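## Task

Pick up tube A (blue cap) from rack RK position D3 and set it upright near the centre of the balance pan. Close the balance door and press PRINT. Then place tube A fully down in bore B4 of dry block DB and leave the balance door closed. Do not grip anyone else's tubes, and keep them seated in their bores and wells. Every station must end up level on the bench mat. Nothing may count on the robot holding it in place at the end. Finish by releasing the gripper and moving the arm away.

## Robot and tools

ROBOT. A single 7-joint Kinova Gen3 arm carrying a Robotiq 2F-85 two-finger gripper. Its base may be slightly tilted relative to the table. Every joint list uses this order: waist (joint_1), shoulder (joint_2), upper arm roll (joint_3), elbow (joint_4), forearm roll (joint_5), wrist pitch (joint_6), wrist roll (joint_7). Stated joint ranges in radians: waist, upper arm roll, forearm roll and wrist roll -69.115 to 69.115; shoulder -2.250 to 2.250; elbow -2.580 to 2.580; wrist pitch -2.100 to 2.100. The true end can differ from these by up to 0.013 rad either way.

SCENE FRAME. The origin sits on the table top below the arm base. +z is up, and +y points left when facing along +x. Stations, none fastened down: rack RK is closest to the base; behind it, left to right, are dry block DB, mixer MX, magnet block MG, balance BAL and spectrophotometer SP. Viewed from a station's front, row A is nearest and column 1 is leftmost. The balance door is the top glass pane, opened by sliding it away from the viewer. PRINT is the white key on the sloped front; the green lamp turns on if PRINT is pressed while the door is closed, pan loaded or not. Tubes placed home must be pushed right to the bottom.

execute_actions(actions). actions is a list of actions run in sequence; an empty list only returns state and images. Each action is a list of up to 15 rows; each row lasts one control step (1/30 s), and if fewer than 15 rows are given the final row is repeated to fill 15 steps. A row is 9 numbers, each in [-1, 1]: seven joint values in the order above, then gripper position, then gripper speed. The joint values are offsets, not poses: each is measured from the joint angles at the start of that action (not from the previous row). For the first action of a call, the start is the last state reported. Scale: 1.0 equals 0.9985 rad for the first four joints and 0.8765 rad for the last three. Gripper position is absolute: +1 is fully open (85 mm), 0 is about 41 mm, about -0.8 brings the pads together, and -1 closes until blocked. Gripper speed: -1 is about 20 mm/s, 0 about 85, +1 about 150. An action is refused if it would take a joint more than 0.013 rad beyond its range end; if the first action fails this, or any action is malformed, the whole call is rejected and nothing moves. A joint pushed past its real end stops there, and the result may say "joint sent to its limit".

move(target, speed, blocking). target is one 9-number row as above; its joint offsets are counted from the Joint positions in the latest result that showed them. All joints follow paths that finish together, so the gripper traces a curve. speed (0.01 to 2 rad/s, default 0.5) caps the fastest joint's path. Paths take 0.5 to 10 s and do not avoid obstacles; a faster move or a target set deeper past a contact hits or presses harder. Gripper numbers are applied at the start. With blocking=false you get a result after 0.5 s while motion continues; use wait or stop before sending anything new. The extra "move:" line reports the ending (done, off_target, moving, held, fault), limits=held or limits=none, and the joint farthest from target.

wait(seconds): 0 to 10 s, holding the last command. stop(): brakes a running move; the fingers keep going. zoom_image(camera, region): camera is cam_head_left, cam_head_right, cam_high, cam_low or cam_wrist (each 896x504); region is [x0, y0, x1, y1] in pixels from the top-left corner, at most 504 by 504. read_manual(section): returns licence text only, default "licences". finished_scene(scene): ends the current scene, given by its number; irreversible, and it reports whether the job was done.

MOTION. Each step, joint targets may lead the measured angle by at most 0.304 rad (first four joints) or 0.266 rad (last three), and targets that would shift the gripper over 70 mm from where it is get scaled back. Big moves therefore need several actions, and an unfinished move may not continue during a wait; send the remainder. Joints brake together when a command reverses them.

RESULTS. Joint positions (rad), Joint velocities (rad/s), Joint targets (what joints are being driven toward, which can change on their own), joint torques (with fixed offset, scale and noise), and position_measured_pct, roughly 50 - 50 x gripper position (0 = fully open). Stopping below about 90 short of the request means something is held or blocking; near 90 the pads have met. "joint command not followed" means a clearance check altered targets. A TORQUE FAULT halts the arm for 10 s and drops the rest of the call. MOTOR HOT appears from 60 °C; at 75 °C an OVER-TEMPERATURE FAULT lets the arm sag.

GRIPPING. Close with position -1 and keep sending it. For a gentle grip, open, then close to slightly narrower than the object. Release by commanding a gap wider than the object. Fingers stay put until the position number changes by 0.01 or more, but re-close if the object slips. Fingertips move about 13 mm outward from the wrist while closing, so leave clearance above surfaces.

AVOID. Load limits: 48.6 N m for the first four joints, 30.6 for the wrist joints, counting held weight. Do not drop, slam, or hard-push anything, do not tip or shove stations, and never let objects leave the table. Loose items may occasionally be nudged by outside pushes.

Each tool is called after ">>>" in YAML: its name, and indented under it one key for each argument.

## Session

I'll start by reading the robot's state and the camera images.

>>> execute_actions:
  actions: []

Scene clock: 0.00 s.
position_measured_pct=0.0
Joint names: [waist, shoulder, upper arm roll, elbow, forearm roll, wrist pitch, wrist roll]
Joint positions: [ 0.847  0.608 -0.227  1.241  0.006  1.18   2.357]
Joint velocities: [ 0.    -0.001  0.    -0.    -0.    -0.002  0.   ]
Joint torques (N m, as the joint torque sensors report them, + toward a larger angle): no reading
Joint targets: [0.847 0.608 -0.227 1.241 0.006 1.180 2.357]

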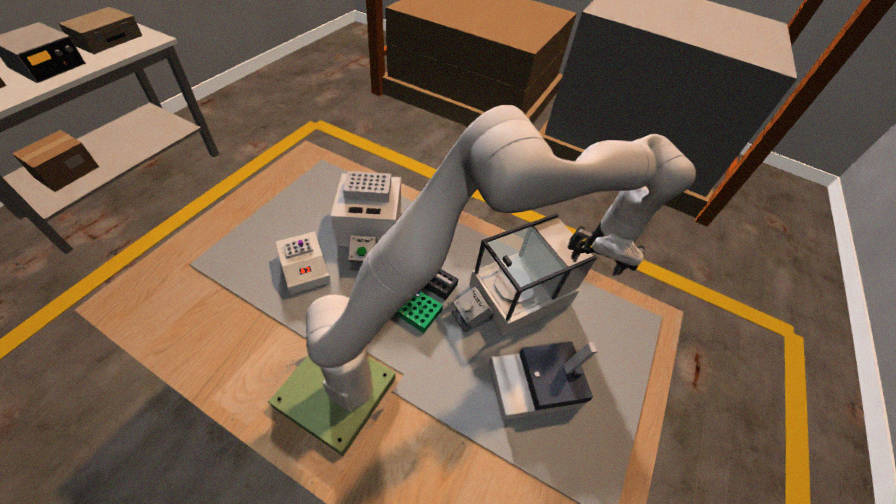

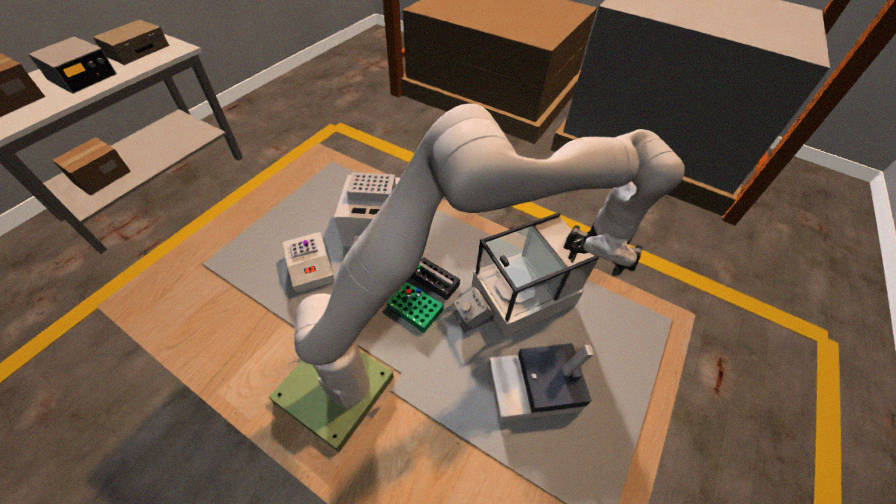

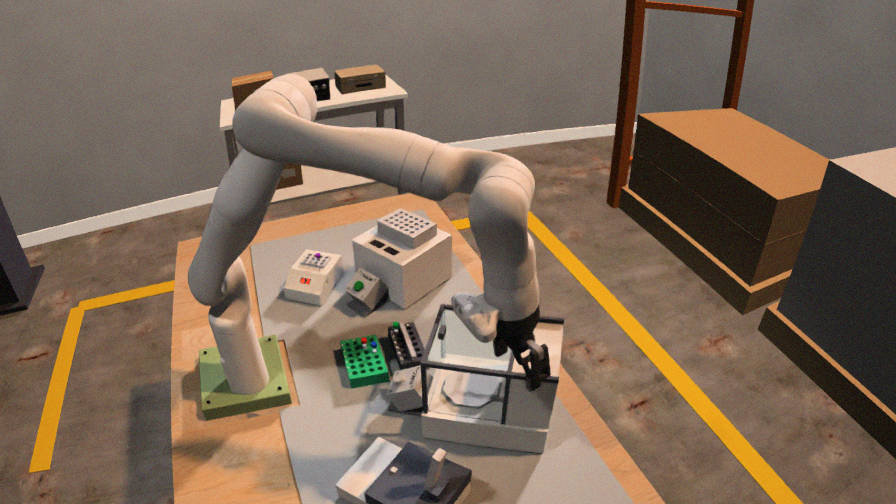

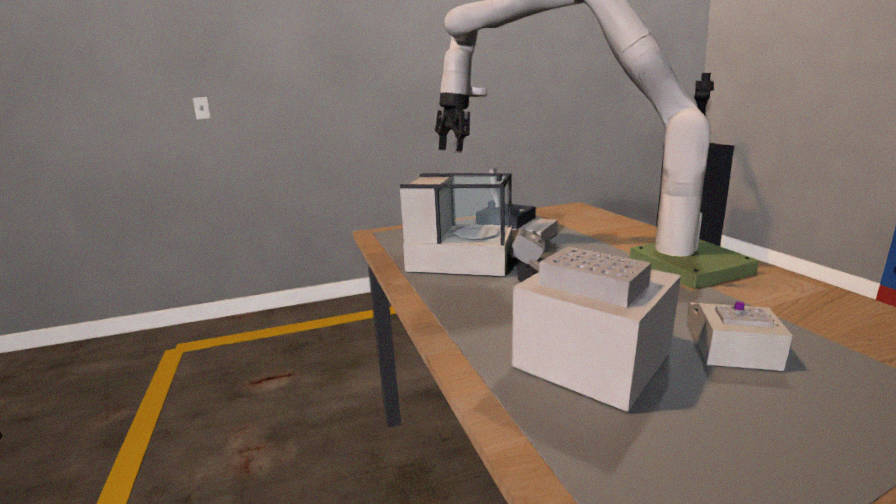

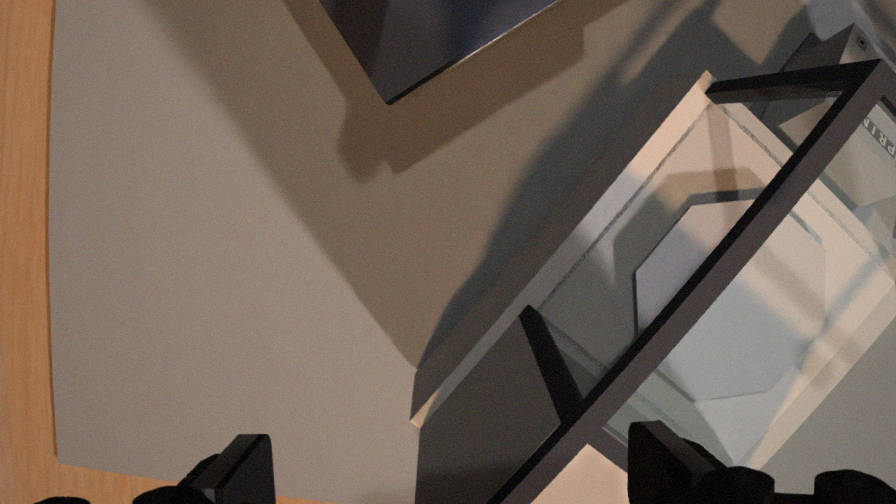

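>>> zoom_image:
  camera: "cam_high"
  region: [260, 200, 600, 480]

>>> zoom_image:
  camera: "cam_head_right"
  region: [370, 200, 620, 360]

>>> zoom_image:
  camera: "cam_low"
  region: [380, 80, 600, 300]

Region (260, 200, 600, 480) of cam_high's 896x504 image, scaled by 1.482, with more detail than that image has; it fills the top 415 rows of this view, and the rest is white.

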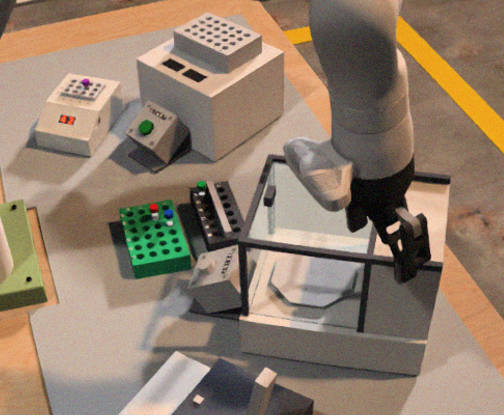

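Region (370, 200, 620, 360) of cam_head_right's 896x504 image, scaled by 2.016, with more detail than that image has; it fills the top 323 rows of this view, and the rest is white.

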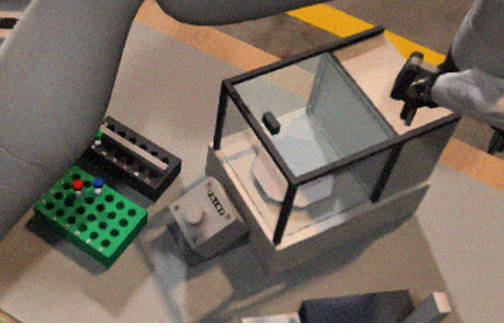

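Region (380, 80, 600, 300) of cam_low's 896x504 image, scaled by 2.291, with more detail than that image has.

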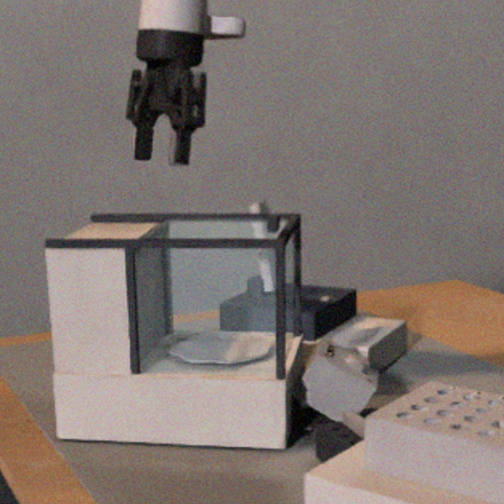

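>>> move:
  target: [-0.3475, -0.1471, 0.2273, -0.0308, -0.0068, 0.3312, -0.897, 1, 0]
  speed: 0.8

Scene clock: 5.00 s.
position_measured_pct=0.0
Joint names: [waist, shoulder, upper arm roll, elbow, forearm roll, wrist pitch, wrist roll]
Joint positions: [ 0.5    0.462 -0.     1.21   0.     1.47   1.571]
Joint velocities: [-0.001 -0.     0.     0.001  0.002 -0.     0.   ]
Joint torques (N m, as the joint torque sensors report them, + toward a larger angle): [ -0.22 -17.56  -0.43  -9.95   0.22   0.38   0.41]
Joint targets: [0.500 0.462 -0.000 1.210 0.000 1.470 1.571]
move: done; limits=none; farthest joint: the shoulder, 0.001 radians from its target (0.147 radians at the start)

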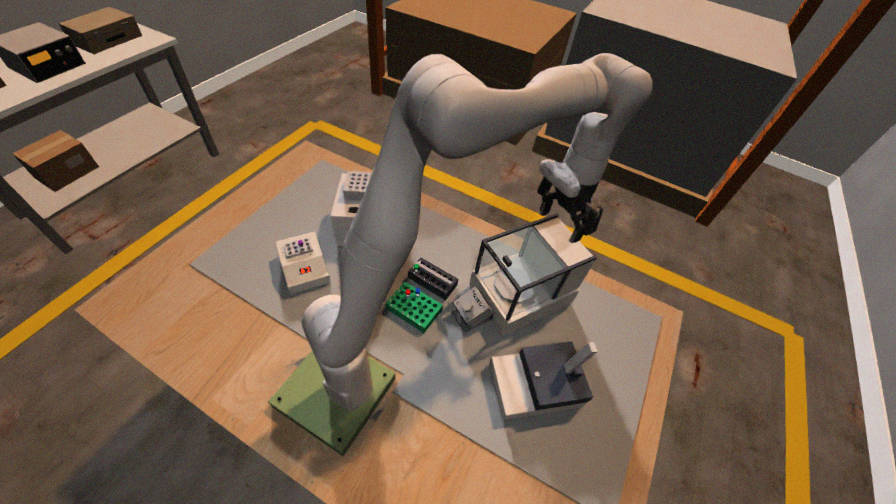

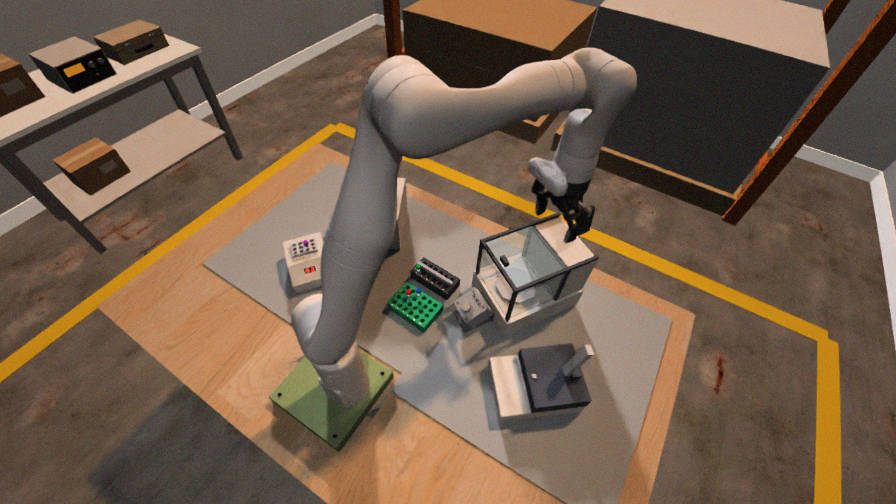

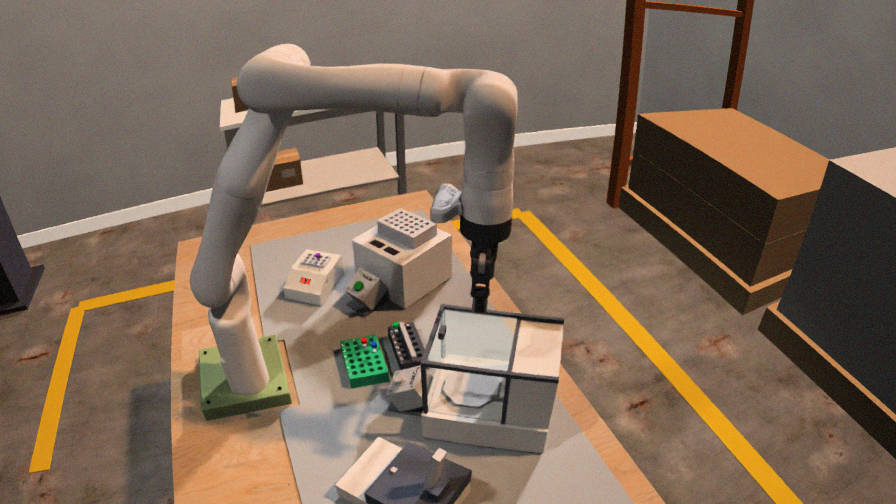

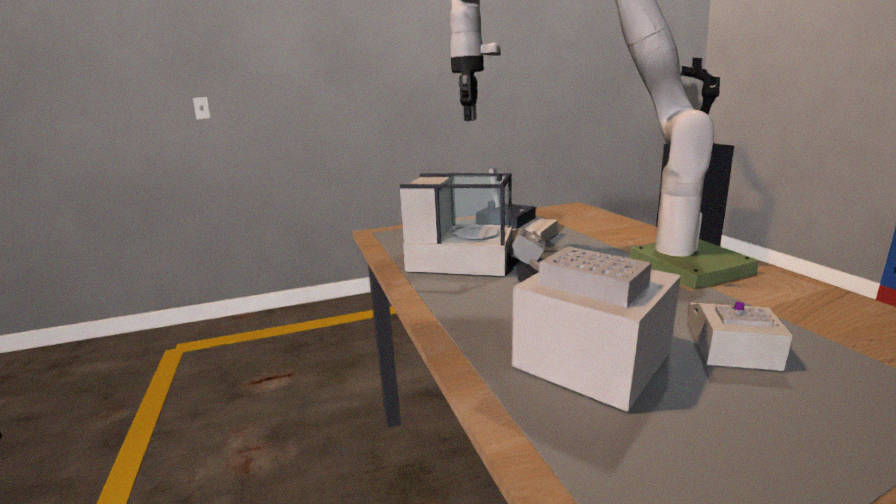

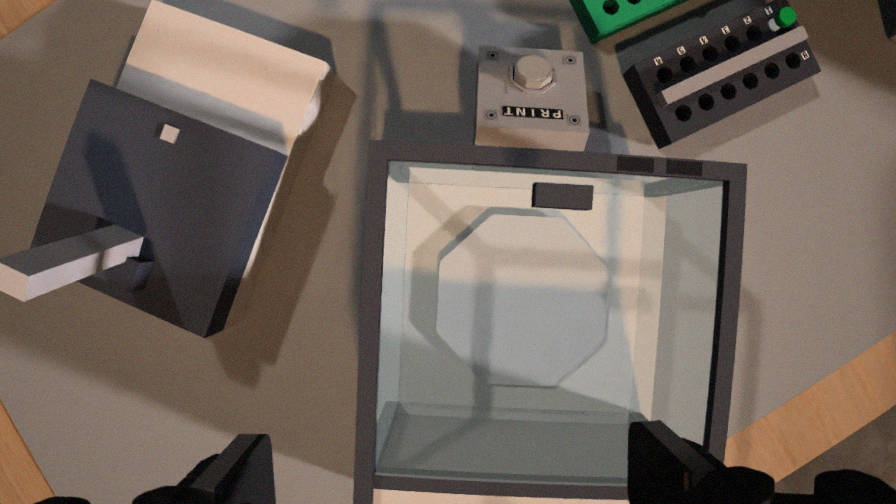

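>>> zoom_image:
  camera: "cam_wrist"
  region: [330, 30, 800, 504]

Region (330, 30, 800, 504) of cam_wrist's 896x504 image, scaled by 1.063; it fills the left 500 columns of this view, and the rest is white.

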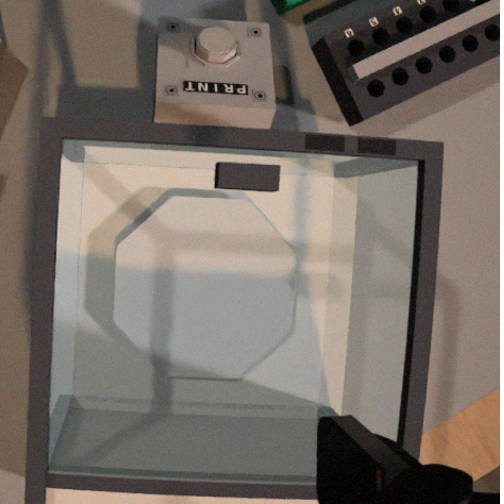

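>>> zoom_image:
  camera: "cam_high"
  region: [390, 290, 570, 430]

>>> zoom_image:
  camera: "cam_low"
  region: [440, 160, 560, 240]

Region (390, 290, 570, 430) of cam_high's 896x504 image, scaled by 2.800, with more detail than that image has.

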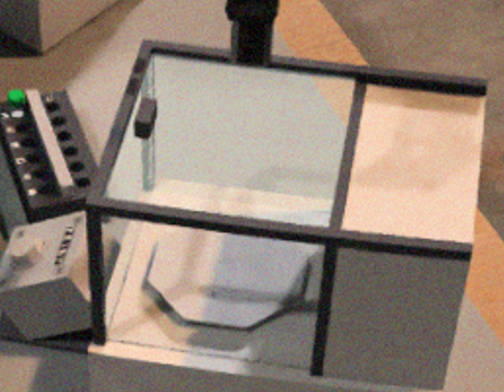

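Region (440, 160, 560, 240) of cam_low's 896x504 image, scaled by 4.200, with more detail than that image has.

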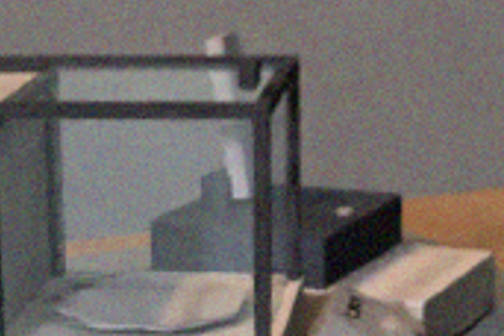

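>>> move:
  target: [0, 0.0341, 0, 0.1713, 0, -0.2345, 0, -1, 1]
  speed: 0.5

Scene clock: 9.33 s.
position_measured_pct=91.7
Joint names: [waist, shoulder, upper arm roll, elbow, forearm roll, wrist pitch, wrist roll]
Joint positions: [ 0.5    0.496 -0.     1.381  0.     1.265  1.571]
Joint velocities: [ 0.    -0.001  0.     0.001  0.001 -0.001  0.   ]
Joint torques (N m, as the joint torque sensors report them, + toward a larger angle): [  0.06 -18.45  -0.25  -9.47   0.4    0.04   0.48]
Joint targets: [0.500 0.496 -0.000 1.381 0.000 1.265 1.571]
move: done; limits=none; farthest joint: the waist, 0.000 radians from its target (0.000 radians at the start)

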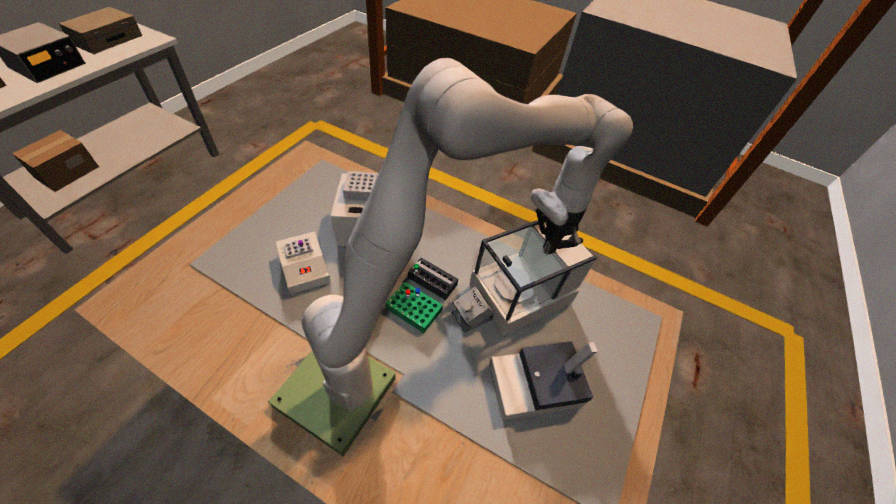

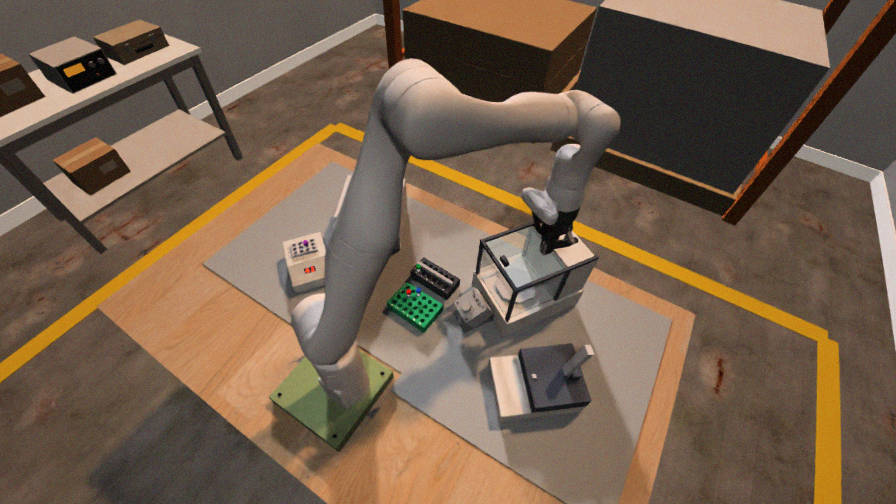

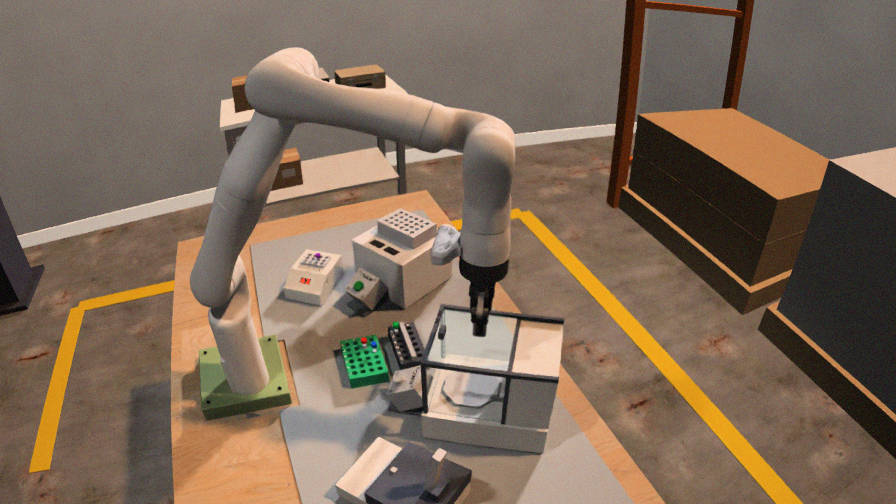

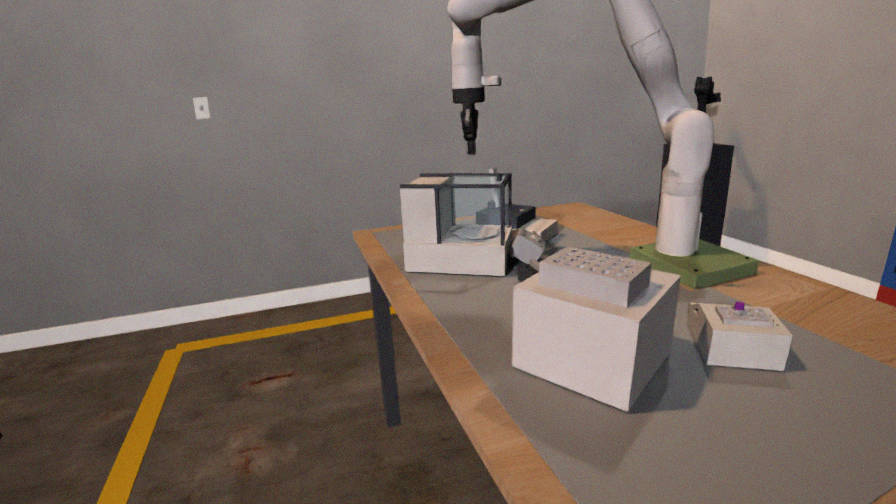

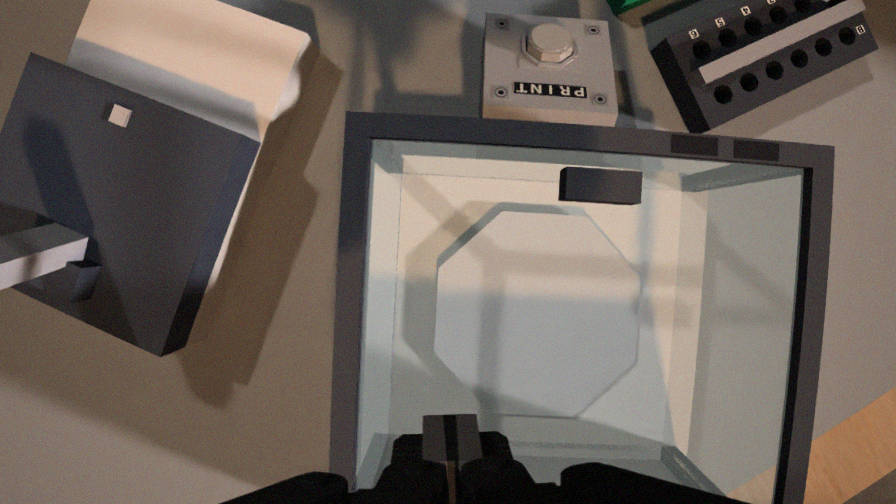

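>>> zoom_image:
  camera: "cam_wrist"
  region: [330, 90, 590, 250]

>>> zoom_image:
  camera: "cam_wrist"
  region: [590, 100, 850, 260]

>>> zoom_image:
  camera: "cam_low"
  region: [390, 60, 550, 290]

Region (330, 90, 590, 250) of cam_wrist's 896x504 image, scaled by 1.938; it fills the top 310 rows of this view, and the rest is white.

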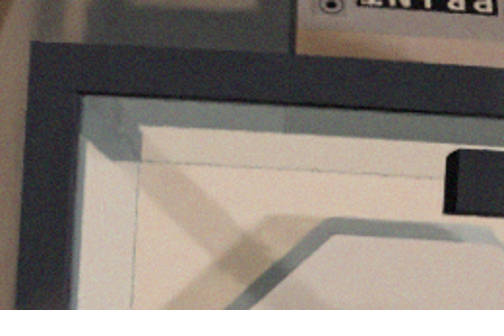

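Region (590, 100, 850, 260) of cam_wrist's 896x504 image, scaled by 1.938; it fills the top 310 rows of this view, and the rest is white.

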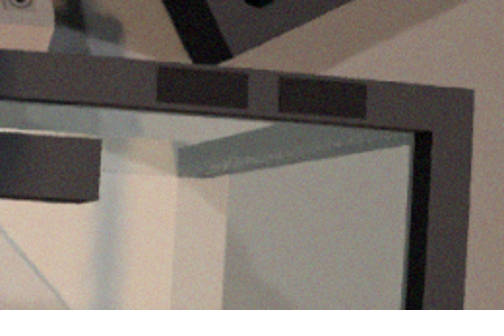

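Region (390, 60, 550, 290) of cam_low's 896x504 image, scaled by 2.191, with more detail than that image has; it fills the left 351 columns of this view, and the rest is white.

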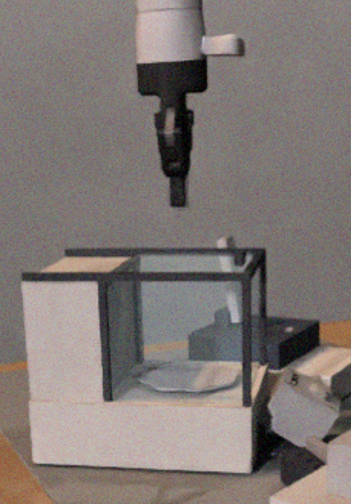

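>>> move:
  target: [-0.1346, -0.172, 0, 0.3949, 0, -0.2544, -0.2642, -1, 1]
  speed: 0.6

>>> zoom_image:
  camera: "cam_low"
  region: [440, 120, 560, 220]

>>> zoom_image:
  camera: "cam_high"
  region: [390, 260, 530, 380]

Scene clock: 14.13 s.
position_measured_pct=91.7
Joint names: [waist, shoulder, upper arm roll, elbow, forearm roll, wrist pitch, wrist roll]
Joint positions: [ 0.366  0.324 -0.     1.775  0.     1.042  1.339]
Joint velocities: [-0.001 -0.002 -0.     0.001  0.     0.001 -0.   ]
Joint torques (N m, as the joint torque sensors report them, + toward a larger angle): [ -0.48 -14.6   -0.73  -9.13   0.36   0.3    0.65]
Joint targets: [0.366 0.324 -0.000 1.775 0.000 1.042 1.339]
move: done; limits=none; farthest joint: the waist, 0.000 radians from its target (0.134 radians at the start)

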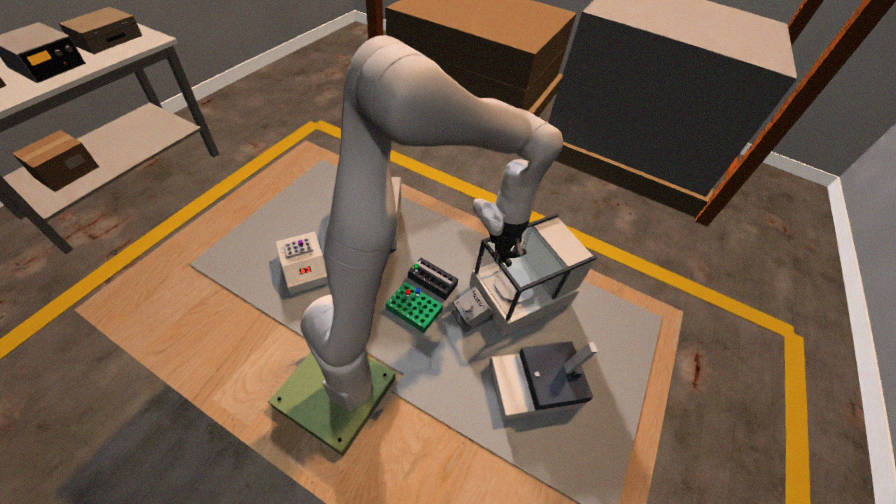

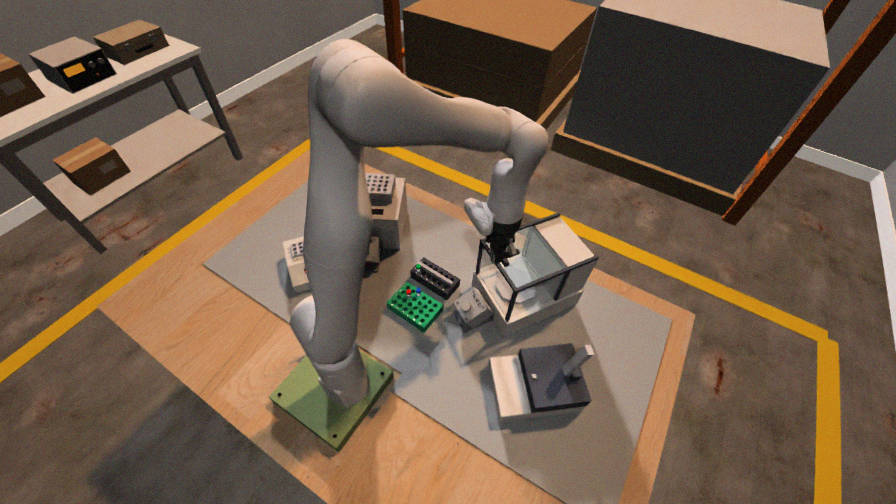

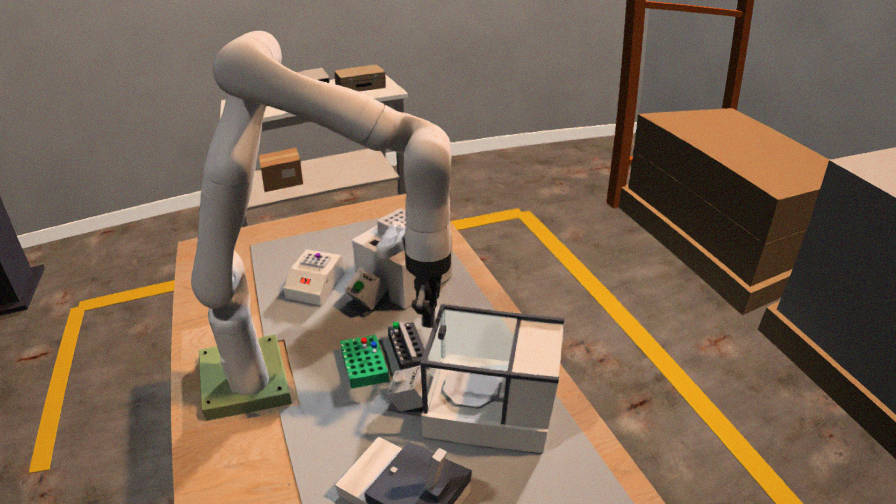

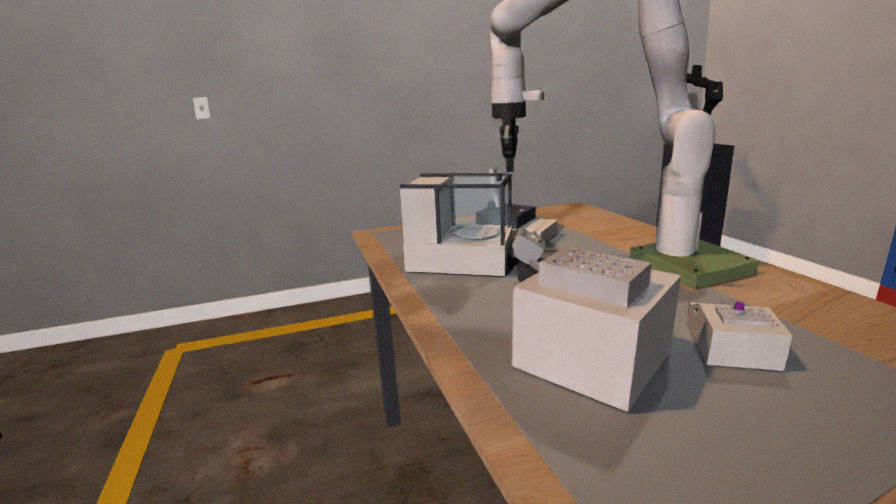

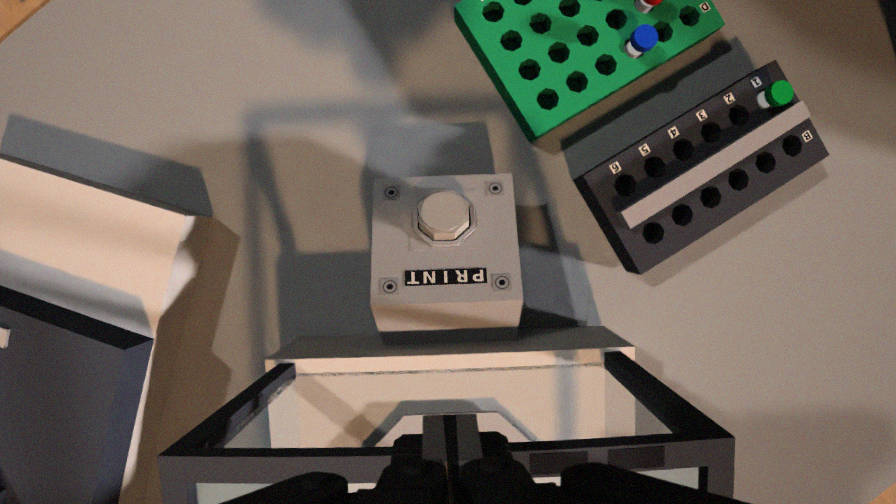

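Region (440, 120, 560, 220) of cam_low's 896x504 image, scaled by 4.200, with more detail than that image has.

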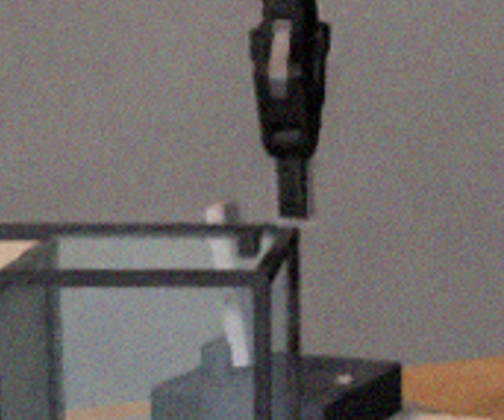

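Region (390, 260, 530, 380) of cam_high's 896x504 image, scaled by 3.600, with more detail than that image has; it fills the top 432 rows of this view, and the rest is white.

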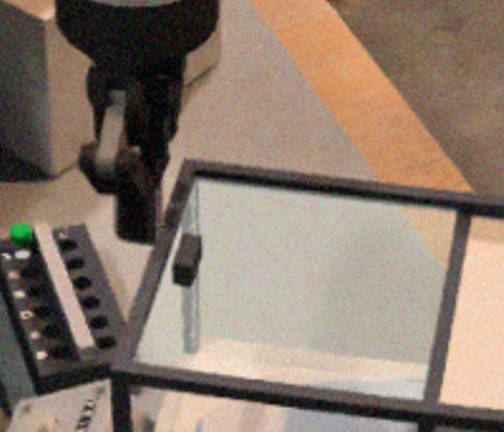

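>>> move:
  target: [0, 0.0184, 0, 0.0279, 0, -0.0527, 0, -1, 1]
  speed: 0.2

>>> zoom_image:
  camera: "cam_low"
  region: [470, 150, 530, 200]

>>> zoom_image:
  camera: "cam_high"
  region: [400, 290, 480, 360]

Scene clock: 16.67 s.
position_measured_pct=91.7
Joint names: [waist, shoulder, upper arm roll, elbow, forearm roll, wrist pitch, wrist roll]
Joint positions: [ 0.366  0.338 -0.     1.802 -0.     0.997  1.339]
Joint velocities: [ 0.001  0.     0.     0.001 -0.001  0.     0.   ]
Joint torques (N m, as the joint torque sensors report them, + toward a larger angle): [  0.07 -10.77  -0.41  -7.5    0.18  -0.67   0.68]
Joint targets: [0.366 0.343 -0.000 1.803 0.000 0.996 1.339]
move: done; limits=none; farthest joint: the shoulder, 0.005 radians from its target (0.018 radians at the start)

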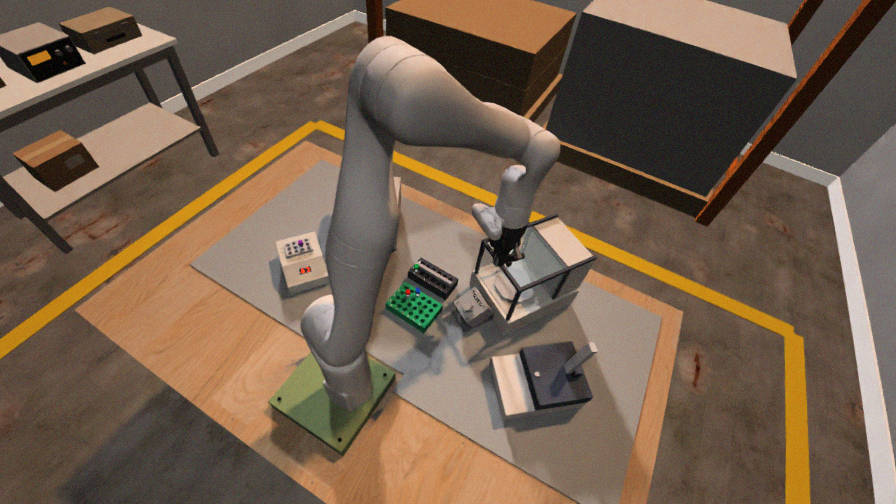

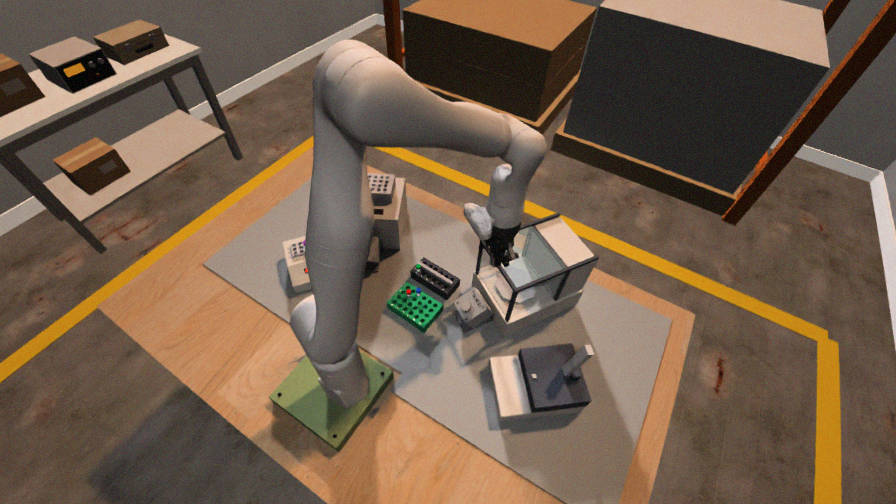

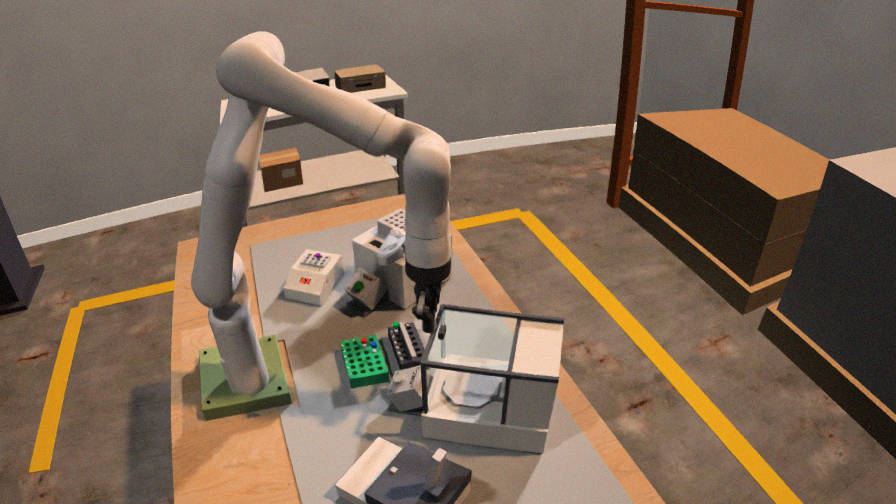

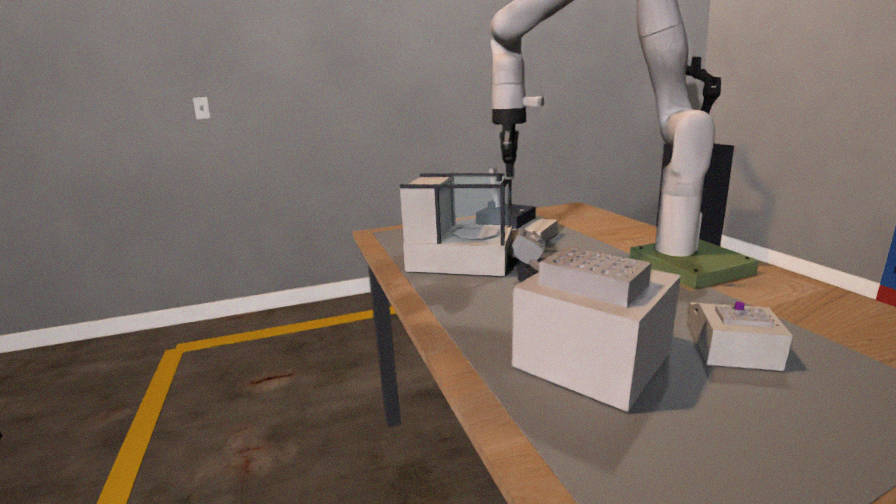

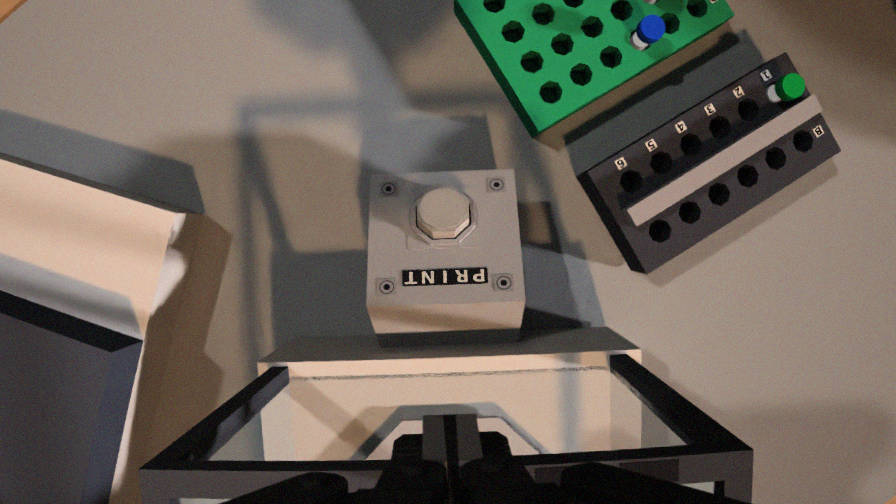

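Region (470, 150, 530, 200) of cam_low's 896x504 image, scaled by 8.400, with more detail than that image has.

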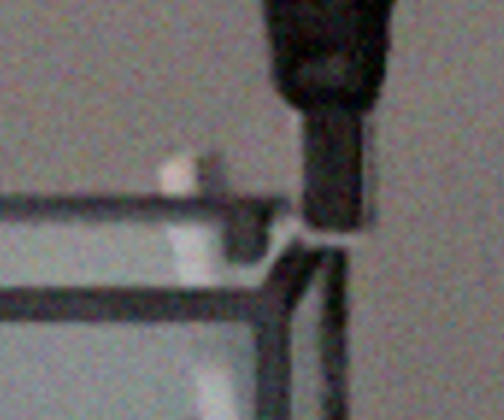

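Region (400, 290, 480, 360) of cam_high's 896x504 image, scaled by 6.300, with more detail than that image has; it fills the top 441 rows of this view, and the rest is white.

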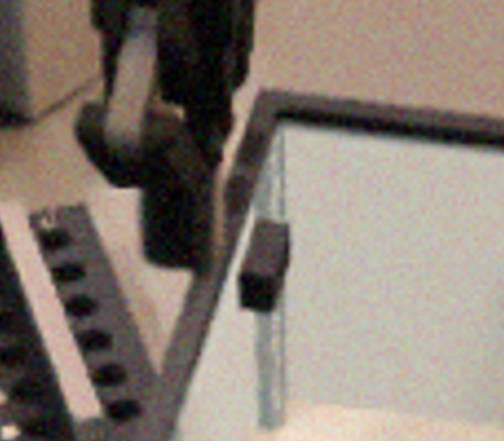

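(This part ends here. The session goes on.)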